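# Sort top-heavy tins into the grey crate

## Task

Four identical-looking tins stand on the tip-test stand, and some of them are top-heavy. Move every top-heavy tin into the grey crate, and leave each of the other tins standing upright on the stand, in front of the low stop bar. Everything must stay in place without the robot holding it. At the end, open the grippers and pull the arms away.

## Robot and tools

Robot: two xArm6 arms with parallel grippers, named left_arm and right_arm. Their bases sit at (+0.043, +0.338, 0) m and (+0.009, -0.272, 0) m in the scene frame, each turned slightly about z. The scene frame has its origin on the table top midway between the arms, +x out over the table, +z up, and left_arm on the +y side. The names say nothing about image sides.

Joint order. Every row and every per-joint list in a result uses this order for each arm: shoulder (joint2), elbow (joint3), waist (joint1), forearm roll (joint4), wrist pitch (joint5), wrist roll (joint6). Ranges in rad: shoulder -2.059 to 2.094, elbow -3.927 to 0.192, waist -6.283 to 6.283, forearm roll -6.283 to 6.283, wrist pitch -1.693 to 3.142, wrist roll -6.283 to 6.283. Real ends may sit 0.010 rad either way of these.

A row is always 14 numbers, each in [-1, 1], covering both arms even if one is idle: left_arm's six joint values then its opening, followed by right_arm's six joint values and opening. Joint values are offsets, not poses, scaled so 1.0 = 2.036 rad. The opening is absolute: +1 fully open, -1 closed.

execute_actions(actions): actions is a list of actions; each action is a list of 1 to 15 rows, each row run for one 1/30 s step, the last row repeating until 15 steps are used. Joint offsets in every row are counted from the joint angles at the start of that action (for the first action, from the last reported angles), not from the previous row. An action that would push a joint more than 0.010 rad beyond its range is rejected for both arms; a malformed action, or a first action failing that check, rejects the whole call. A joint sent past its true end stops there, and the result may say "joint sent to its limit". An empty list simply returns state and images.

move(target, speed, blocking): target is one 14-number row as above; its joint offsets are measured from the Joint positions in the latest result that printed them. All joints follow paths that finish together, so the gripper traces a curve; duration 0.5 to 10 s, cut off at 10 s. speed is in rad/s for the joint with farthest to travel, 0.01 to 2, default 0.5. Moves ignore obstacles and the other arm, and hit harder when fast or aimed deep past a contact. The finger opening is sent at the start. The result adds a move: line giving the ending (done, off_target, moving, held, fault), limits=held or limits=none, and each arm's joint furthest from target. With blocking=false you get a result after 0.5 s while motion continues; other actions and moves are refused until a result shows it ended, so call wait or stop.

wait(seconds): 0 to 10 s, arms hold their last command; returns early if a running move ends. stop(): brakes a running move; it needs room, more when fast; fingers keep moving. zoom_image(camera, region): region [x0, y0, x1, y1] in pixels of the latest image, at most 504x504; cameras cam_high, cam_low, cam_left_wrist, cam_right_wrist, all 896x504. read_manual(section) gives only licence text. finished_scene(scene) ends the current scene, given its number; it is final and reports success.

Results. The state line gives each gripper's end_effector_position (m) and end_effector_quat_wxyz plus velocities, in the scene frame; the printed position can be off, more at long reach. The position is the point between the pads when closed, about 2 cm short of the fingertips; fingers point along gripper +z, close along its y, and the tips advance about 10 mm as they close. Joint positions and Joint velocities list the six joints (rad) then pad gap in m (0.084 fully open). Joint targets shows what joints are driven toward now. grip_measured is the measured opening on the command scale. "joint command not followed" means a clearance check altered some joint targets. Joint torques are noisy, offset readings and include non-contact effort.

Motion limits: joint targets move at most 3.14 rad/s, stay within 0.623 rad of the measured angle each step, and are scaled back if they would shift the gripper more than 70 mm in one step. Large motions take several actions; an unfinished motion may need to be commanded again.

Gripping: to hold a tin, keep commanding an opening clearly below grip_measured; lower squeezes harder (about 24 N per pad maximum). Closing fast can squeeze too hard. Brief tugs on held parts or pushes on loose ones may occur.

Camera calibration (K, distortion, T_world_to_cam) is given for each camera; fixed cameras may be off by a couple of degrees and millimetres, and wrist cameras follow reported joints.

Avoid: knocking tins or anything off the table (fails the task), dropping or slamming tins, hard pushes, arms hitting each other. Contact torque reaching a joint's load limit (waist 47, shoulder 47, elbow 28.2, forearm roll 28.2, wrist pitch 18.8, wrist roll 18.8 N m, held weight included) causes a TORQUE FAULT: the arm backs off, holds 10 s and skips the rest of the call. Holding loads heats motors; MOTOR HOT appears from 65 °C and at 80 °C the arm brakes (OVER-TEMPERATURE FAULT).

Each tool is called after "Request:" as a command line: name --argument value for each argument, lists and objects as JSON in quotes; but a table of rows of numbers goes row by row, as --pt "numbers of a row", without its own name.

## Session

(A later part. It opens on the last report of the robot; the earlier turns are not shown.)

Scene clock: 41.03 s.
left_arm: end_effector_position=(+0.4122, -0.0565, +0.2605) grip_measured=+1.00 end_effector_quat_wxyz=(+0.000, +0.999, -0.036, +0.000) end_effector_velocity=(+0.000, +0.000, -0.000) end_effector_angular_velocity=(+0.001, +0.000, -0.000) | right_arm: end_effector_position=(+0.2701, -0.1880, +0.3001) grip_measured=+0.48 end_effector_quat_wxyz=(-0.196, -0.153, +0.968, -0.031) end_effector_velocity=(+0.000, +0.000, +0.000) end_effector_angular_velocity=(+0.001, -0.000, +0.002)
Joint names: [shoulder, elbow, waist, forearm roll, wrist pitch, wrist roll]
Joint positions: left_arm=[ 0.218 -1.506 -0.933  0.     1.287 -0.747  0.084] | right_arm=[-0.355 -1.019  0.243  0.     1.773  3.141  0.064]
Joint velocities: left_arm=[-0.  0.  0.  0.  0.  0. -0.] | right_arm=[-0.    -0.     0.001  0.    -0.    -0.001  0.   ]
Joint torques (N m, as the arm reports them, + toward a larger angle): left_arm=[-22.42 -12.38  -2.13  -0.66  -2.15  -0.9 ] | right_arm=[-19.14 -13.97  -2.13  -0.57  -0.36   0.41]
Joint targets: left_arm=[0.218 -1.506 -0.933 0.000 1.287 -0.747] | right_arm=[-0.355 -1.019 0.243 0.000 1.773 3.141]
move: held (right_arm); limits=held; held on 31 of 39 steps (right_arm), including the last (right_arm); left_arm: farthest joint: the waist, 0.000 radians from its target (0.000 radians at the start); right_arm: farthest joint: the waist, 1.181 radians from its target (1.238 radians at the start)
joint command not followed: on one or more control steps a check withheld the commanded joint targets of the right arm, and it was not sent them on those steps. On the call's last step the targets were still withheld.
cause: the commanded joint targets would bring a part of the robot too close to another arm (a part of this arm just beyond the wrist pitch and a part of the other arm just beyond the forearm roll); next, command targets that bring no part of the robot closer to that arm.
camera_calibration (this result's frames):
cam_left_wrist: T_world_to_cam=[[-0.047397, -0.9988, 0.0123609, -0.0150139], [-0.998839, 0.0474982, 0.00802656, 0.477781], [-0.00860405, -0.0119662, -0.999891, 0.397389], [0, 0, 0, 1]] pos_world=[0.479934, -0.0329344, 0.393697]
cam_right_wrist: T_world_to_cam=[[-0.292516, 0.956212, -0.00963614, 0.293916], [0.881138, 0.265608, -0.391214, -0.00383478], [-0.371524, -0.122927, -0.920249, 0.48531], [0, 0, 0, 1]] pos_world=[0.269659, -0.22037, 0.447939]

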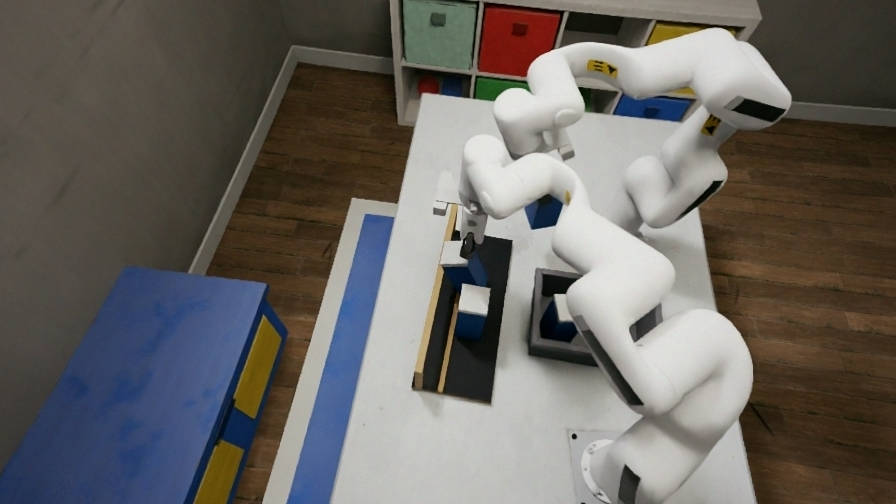

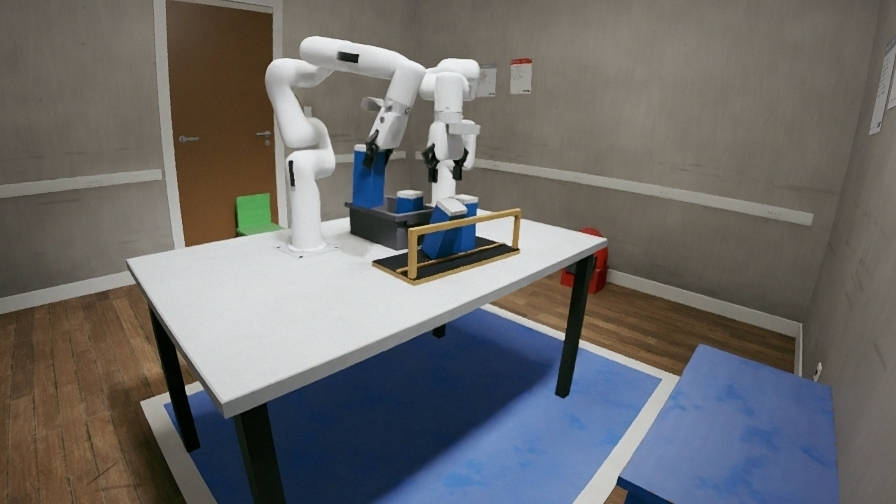

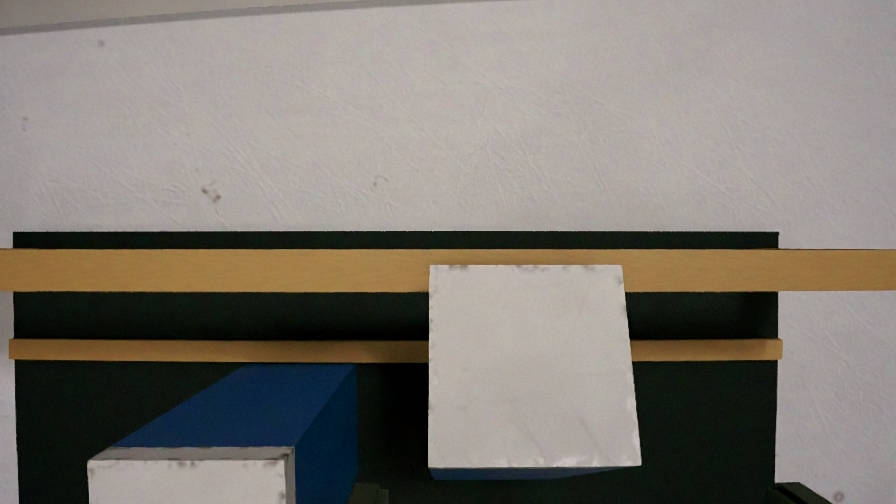

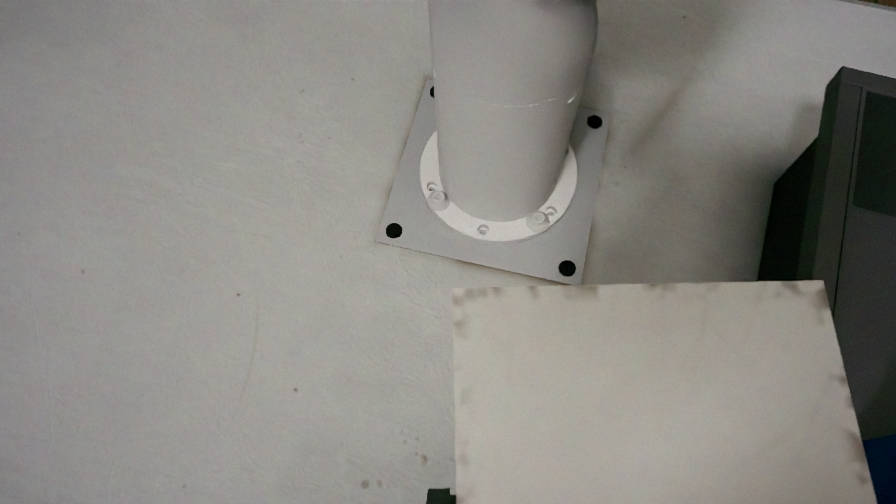

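Request:
move --target '[0.037,0.1007,0,0,-0.137,0,1, 0,0,-0.1,0,0,0,-1]' --speed 0.6

Request:
execute_actions --actions '[[[0,0,0,0,0,0,-1, 0,0,0,0,0,0,-1]],[[0,0,0,0,0,0,-1, 0,0,0,0,0,0,-1]]]'

Scene clock: 42.73 s.
left_arm: end_effector_position=(+0.4122, -0.0564, +0.1552) grip_measured=+1.00 end_effector_quat_wxyz=(-0.000, +0.999, -0.036, -0.000) end_effector_velocity=(-0.000, +0.001, -0.002) end_effector_angular_velocity=(+0.002, +0.002, -0.000) | right_arm: end_effector_position=(+0.2818, -0.2425, +0.3001) grip_measured=+0.48 end_effector_quat_wxyz=(-0.198, -0.054, +0.979, -0.011) end_effector_velocity=(+0.000, -0.001, +0.001) end_effector_angular_velocity=(+0.001, -0.001, -0.002)
Joint names: [shoulder, elbow, waist, forearm roll, wrist pitch, wrist roll]
Joint positions: left_arm=[ 0.293 -1.301 -0.933  0.     1.008 -0.747  0.084] | right_arm=[-0.355 -1.019  0.04   0.     1.773  3.141  0.064]
Joint velocities: left_arm=[ 0.002  0.002  0.     0.    -0.001  0.     0.   ] | right_arm=[-0.001 -0.001 -0.002  0.     0.001 -0.     0.   ]
Joint torques (N m, as the arm reports them, + toward a larger angle): left_arm=[-23.33 -11.77  -1.93  -0.56  -2.13  -0.82] | right_arm=[-18.97 -13.95  -2.02  -0.63  -0.38   0.47]
Joint targets: left_arm=[0.293 -1.301 -0.933 0.000 1.008 -0.747] | right_arm=[-0.355 -1.019 0.040 0.000 1.773 3.141]
move: done; limits=none; left_arm: farthest joint: the waist, 0.000 radians from its target (0.000 radians at the start); right_arm: farthest joint: the waist, 0.001 radians from its target (0.204 radians at the start)
camera_calibration (this result's frames):
cam_left_wrist: T_world_to_cam=[[-0.0474447, -0.998805, 0.0117018, -0.0135405], [-0.998831, 0.0475484, 0.00874303, 0.478448], [-0.00928899, -0.0112733, -0.999893, 0.29241], [0, 0, 0, 1]] pos_world=[0.479962, -0.0329773, 0.288354]
cam_right_wrist: T_world_to_cam=[[-0.0934297, 0.995579, -0.00961119, 0.302849], [0.916618, 0.0822429, -0.391212, -0.0540958], [-0.388692, -0.0453606, -0.92025, 0.506591], [0, 0, 0, 1]] pos_world=[0.274788, -0.274082, 0.447939]

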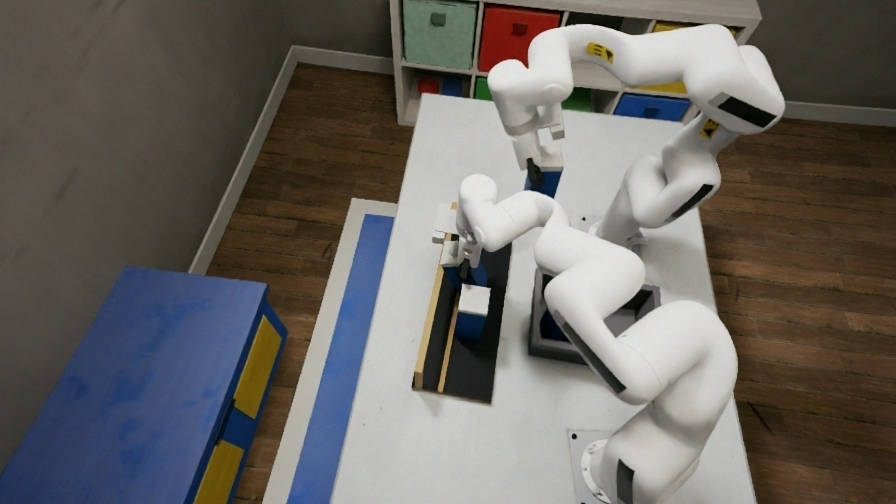

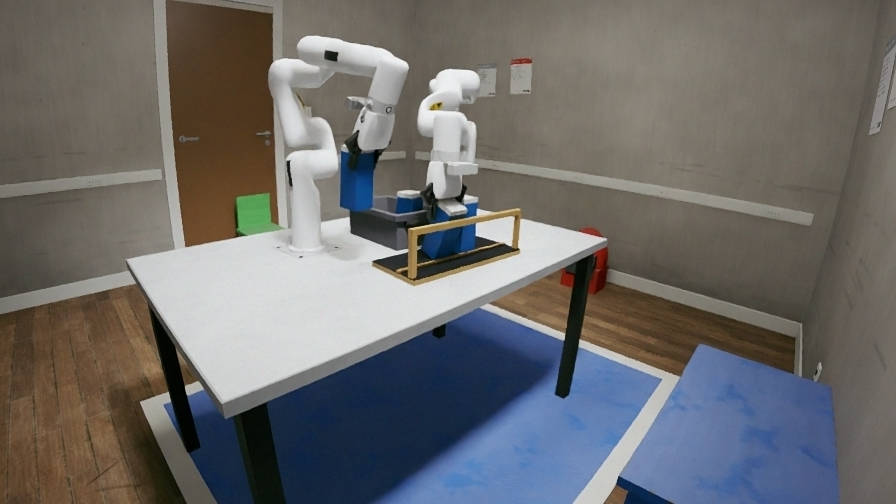

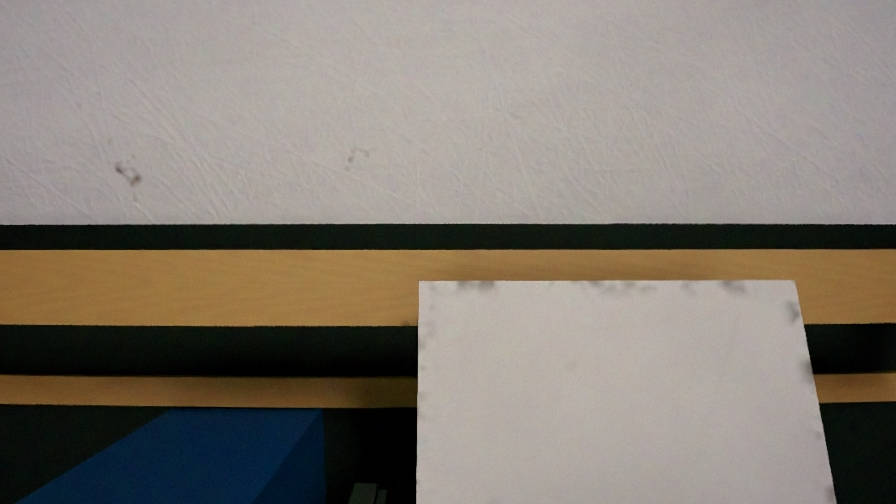

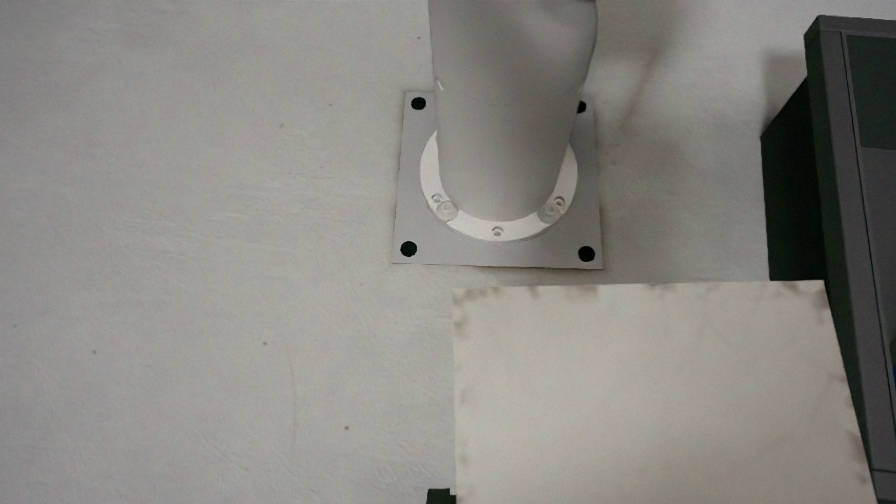

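Scene clock: 43.73 s.
left_arm: end_effector_position=(+0.4129, -0.0570, +0.1567) grip_measured=+0.50 end_effector_quat_wxyz=(+0.001, +0.999, -0.036, +0.001) end_effector_velocity=(+0.000, +0.000, +0.000) end_effector_angular_velocity=(-0.001, -0.000, +0.002) | right_arm: end_effector_position=(+0.2818, -0.2425, +0.3001) grip_measured=+0.48 end_effector_quat_wxyz=(-0.198, -0.054, +0.979, -0.011) end_effector_velocity=(+0.000, -0.000, -0.001) end_effector_angular_velocity=(+0.000, +0.002, -0.001)
Joint names: [shoulder, elbow, waist, forearm roll, wrist pitch, wrist roll]
Joint positions: left_arm=[ 0.292 -1.303 -0.933  0.     1.008 -0.747  0.065] | right_arm=[-0.355 -1.019  0.04   0.     1.773  3.141  0.064]
Joint velocities: left_arm=[-0.    -0.001  0.001 -0.001 -0.    -0.001  0.   ] | right_arm=[ 0.002  0.    -0.001  0.    -0.    -0.001 -0.   ]
Joint torques (N m, as the arm reports them, + toward a larger angle): left_arm=[-18.18  -9.01  -2.98  -0.63  -1.21  -0.59] | right_arm=[-19.02 -14.04  -2.19  -0.62  -0.44   0.45]
Joint targets: left_arm=[0.292 -1.303 -0.933 0.000 1.008 -0.747] | right_arm=[-0.355 -1.019 0.040 0.000 1.773 3.141]
camera_calibration (this result's frames):
cam_left_wrist: T_world_to_cam=[[-0.0472796, -0.998783, 0.0140749, -0.0145133], [-0.998858, 0.0473705, 0.00619209, 0.47955], [-0.00685128, -0.0137661, -0.999882, 0.292727], [0, 0, 0, 1]] pos_world=[0.480322, -0.0331825, 0.289927]
cam_right_wrist: T_world_to_cam=[[-0.093436, 0.995579, -0.00961077, 0.302849], [0.916618, 0.0822489, -0.391212, -0.0540941], [-0.388692, -0.0453627, -0.92025, 0.506591], [0, 0, 0, 1]] pos_world=[0.274788, -0.27408, 0.447939]

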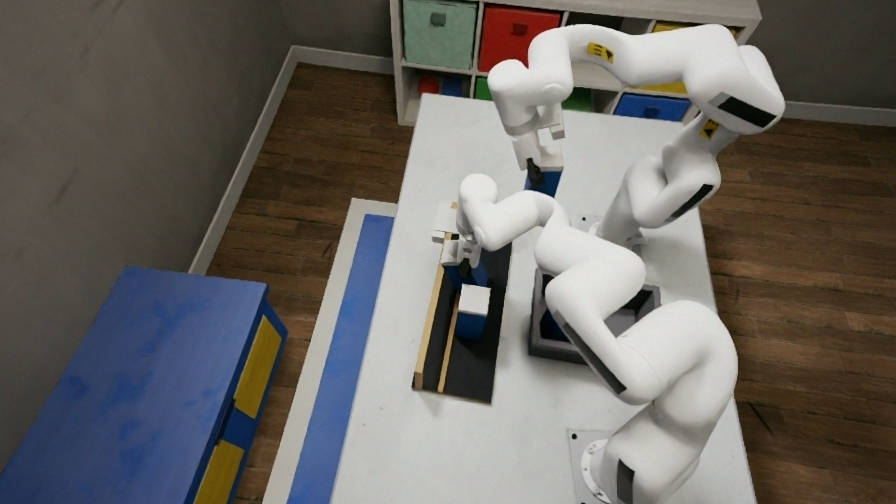

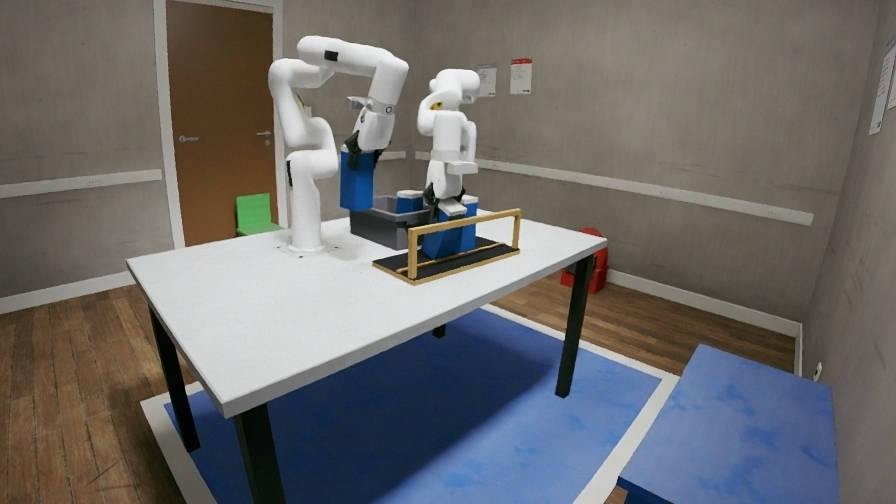

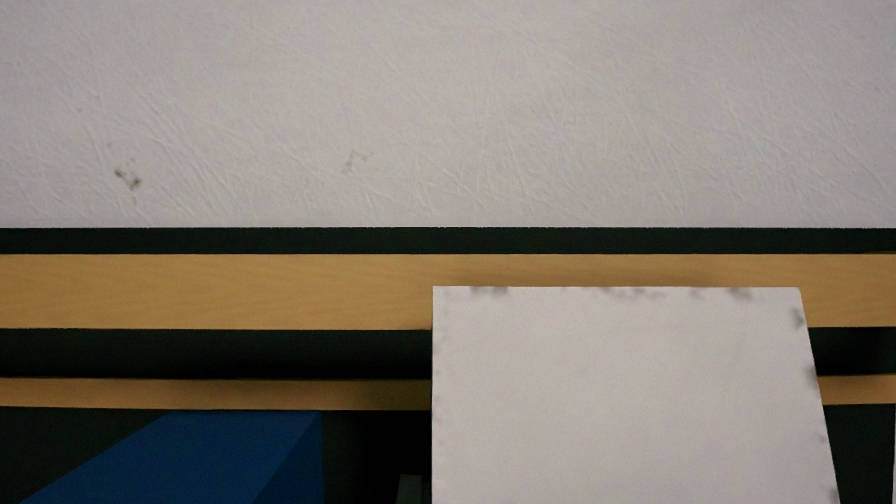

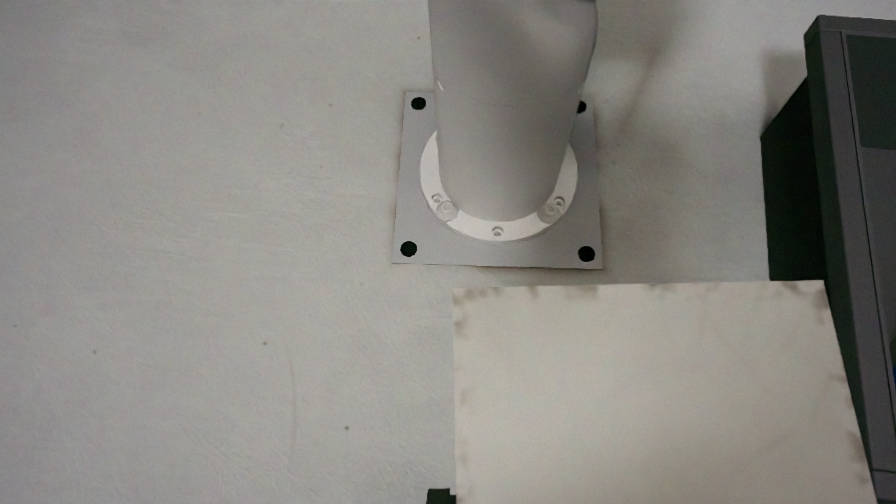

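Request:
move --target '[-0.033,-0.187,0,0,0.222,-0.2,-1, 0,0,0,0,0,0,-1]' --speed 0.9

Request:
move --target '[-0.243,0.262,-0.374,0,0.1775,-0.976,-1, 0,0,0,0,0,0,-1]' --speed 1.8

Scene clock: 47.20 s.
left_arm: end_effector_position=(+0.4122, -0.0562, +0.3194) grip_measured=+0.48 end_effector_quat_wxyz=(-0.001, +0.986, +0.167, -0.000) end_effector_velocity=(-0.001, +0.000, +0.001) end_effector_angular_velocity=(-0.001, -0.000, +0.001) | right_arm: end_effector_position=(+0.2818, -0.2425, +0.3001) grip_measured=+0.48 end_effector_quat_wxyz=(-0.198, -0.054, +0.979, -0.011) end_effector_velocity=(-0.000, -0.000, -0.000) end_effector_angular_velocity=(-0.001, +0.002, +0.000)
Joint names: [shoulder, elbow, waist, forearm roll, wrist pitch, wrist roll]
Joint positions: left_arm=[ 0.225 -1.683 -0.933  0.     1.46  -1.154  0.064] | right_arm=[-0.355 -1.019  0.04   0.     1.773  3.141  0.064]
Joint velocities: left_arm=[-0.002  0.    -0.001 -0.     0.001 -0.001  0.   ] | right_arm=[ 0.     0.     0.    -0.     0.001 -0.    -0.   ]
Joint torques (N m, as the arm reports them, + toward a larger angle): left_arm=[-23.69 -13.01  -1.89  -0.51  -2.41  -0.72] | right_arm=[-18.98 -14.    -2.02  -0.6   -0.43   0.44]
Joint targets: left_arm=[0.224 -1.683 -0.933 0.000 1.460 -1.154] | right_arm=[-0.355 -1.019 0.040 0.000 1.773 3.141]
move: done; limits=none; left_arm: farthest joint: the elbow, 0.001 radians from its target (0.381 radians at the start); right_arm: farthest joint: the waist, 0.000 radians from its target (0.000 radians at the start)
camera_calibration (this result's frames):
cam_left_wrist: T_world_to_cam=[[0.352143, -0.935886, 0.0105959, -0.176078], [-0.935935, -0.352061, 0.00888367, 0.428577], [-0.0045837, -0.0130454, -0.999904, 0.454531], [0, 0, 0, 1]] pos_world=[0.465208, -0.00797461, 0.452546]
cam_right_wrist: T_world_to_cam=[[-0.0934359, 0.995579, -0.0096108, 0.302849], [0.916618, 0.0822488, -0.391212, -0.054094], [-0.388692, -0.0453627, -0.92025, 0.506591], [0, 0, 0, 1]] pos_world=[0.274788, -0.27408, 0.447939]

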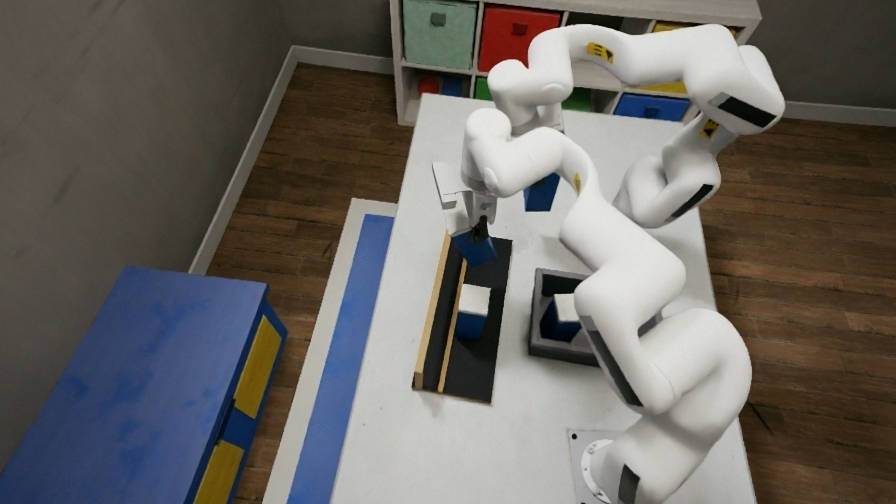

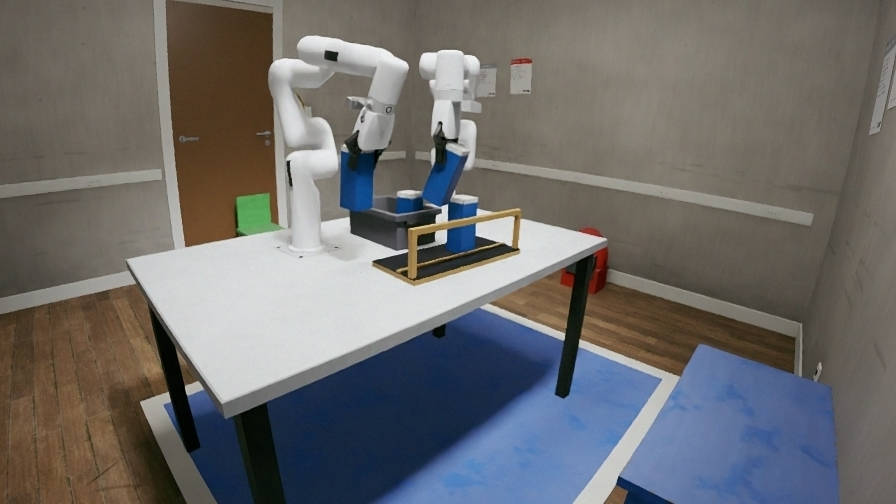

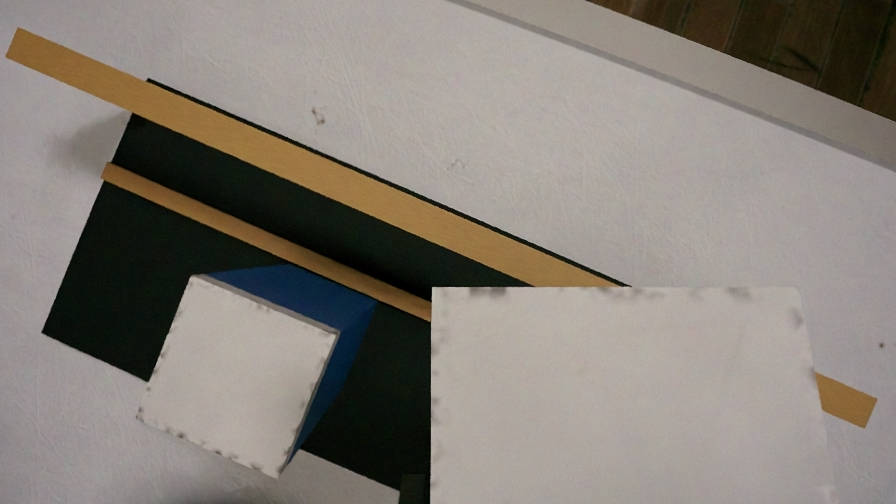

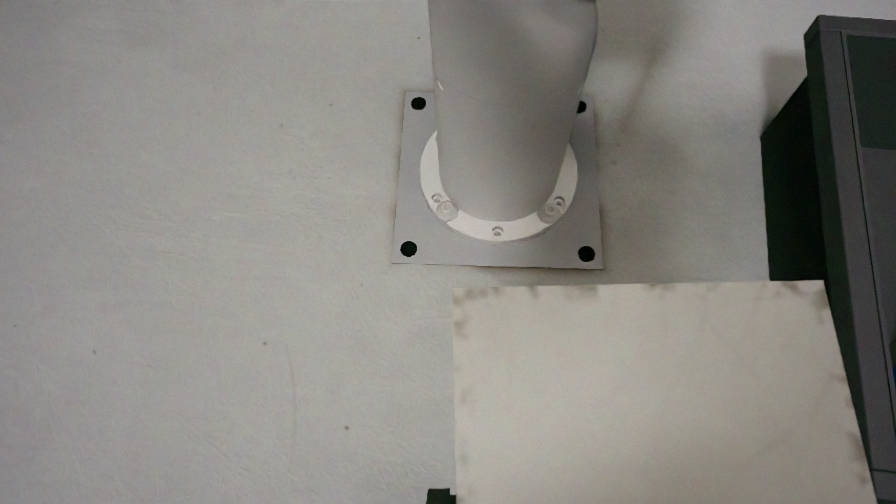

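Scene clock: 49.23 s.
left_arm: end_effector_position=(+0.0405, +0.0406, +0.3193) grip_measured=+0.48 end_effector_quat_wxyz=(-0.140, +0.696, +0.689, +0.142) end_effector_velocity=(-0.001, +0.000, +0.000) end_effector_angular_velocity=(+0.000, -0.001, -0.001) | right_arm: end_effector_position=(+0.2818, -0.2425, +0.3001) grip_measured=+0.48 end_effector_quat_wxyz=(-0.198, -0.054, +0.979, -0.011) end_effector_velocity=(-0.000, -0.000, -0.000) end_effector_angular_velocity=(+0.000, +0.001, -0.001)
Joint names: [shoulder, elbow, waist, forearm roll, wrist pitch, wrist roll]
Joint positions: left_arm=[-0.27  -1.15  -1.694  0.     1.821 -3.141  0.064] | right_arm=[-0.355 -1.019  0.04   0.     1.773  3.141  0.064]
Joint velocities: left_arm=[-0.001  0.    -0.003 -0.     0.001 -0.002 -0.   ] | right_arm=[ 0.     0.001 -0.001 -0.    -0.    -0.001 -0.   ]
Joint torques (N m, as the arm reports them, + toward a larger angle): left_arm=[-13.13 -12.3   -1.89  -0.46  -0.4   -0.87] | right_arm=[-19.15 -14.06  -2.17  -0.53  -0.48   0.41]
Joint targets: left_arm=[-0.270 -1.150 -1.695 0.000 1.821 -3.141] | right_arm=[-0.355 -1.019 0.040 0.000 1.773 3.141]
move: done; limits=none; left_arm: farthest joint: the waist, 0.000 radians from its target (0.761 radians at the start); right_arm: farthest joint: the waist, 0.000 radians from its target (0.000 radians at the start)
camera_calibration (this result's frames):
cam_left_wrist: T_world_to_cam=[[0.999752, 0.00797891, 0.0207985, -0.0224041], [0.0153345, -0.92373, -0.382738, 0.224533], [0.0161583, 0.382962, -0.923623, 0.412725], [0, 0, 0, 1]] pos_world=[0.0122865, 0.0495285, 0.467605]
cam_right_wrist: T_world_to_cam=[[-0.0934359, 0.995579, -0.00961081, 0.302849], [0.916618, 0.0822488, -0.391212, -0.054094], [-0.388692, -0.0453627, -0.92025, 0.506591], [0, 0, 0, 1]] pos_world=[0.274788, -0.27408, 0.447939]

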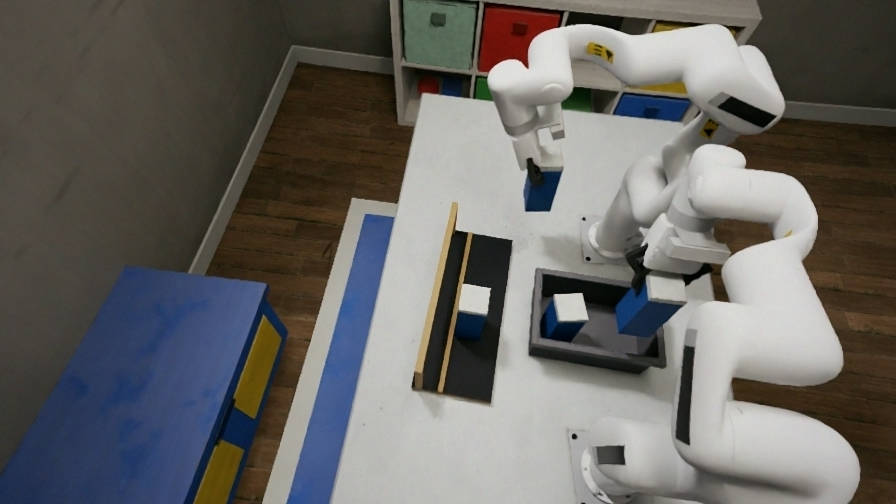

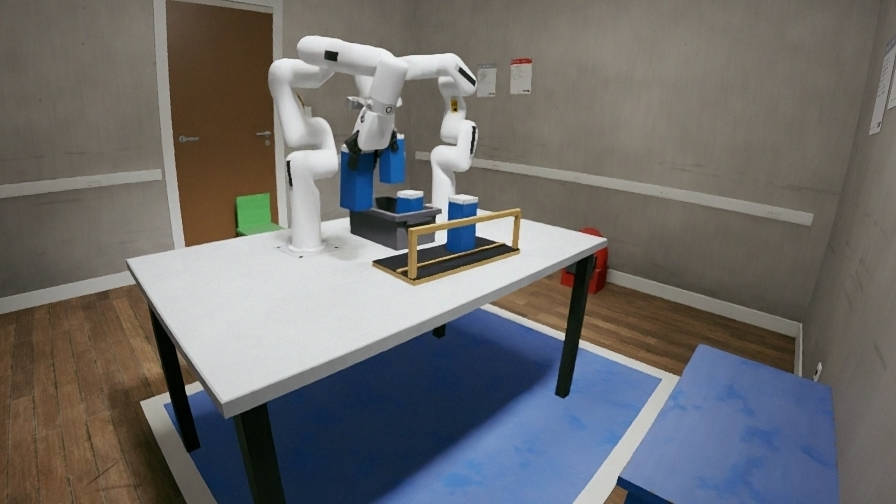

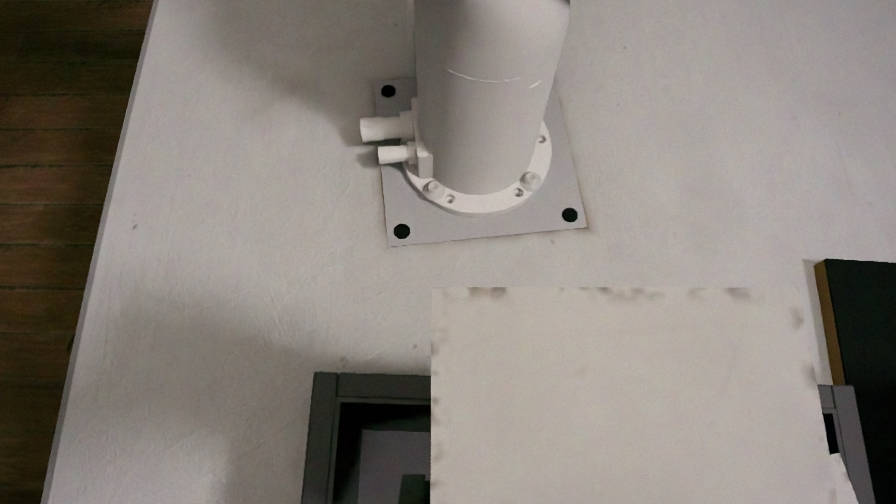

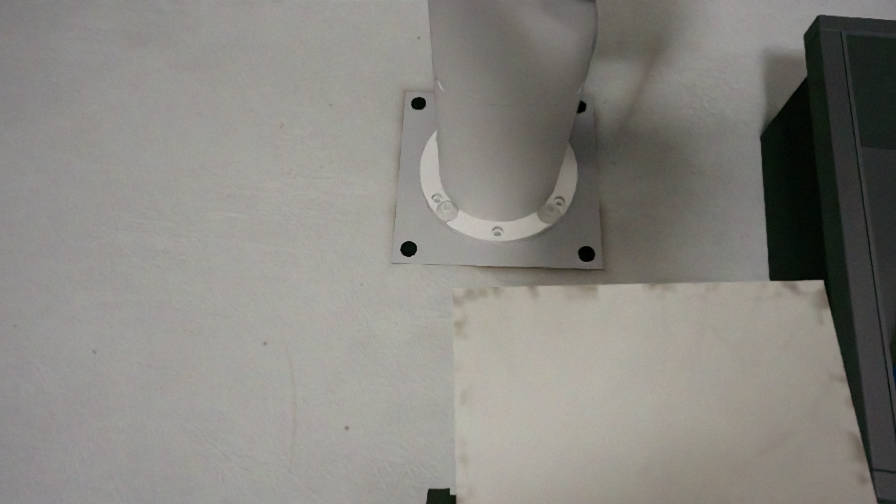

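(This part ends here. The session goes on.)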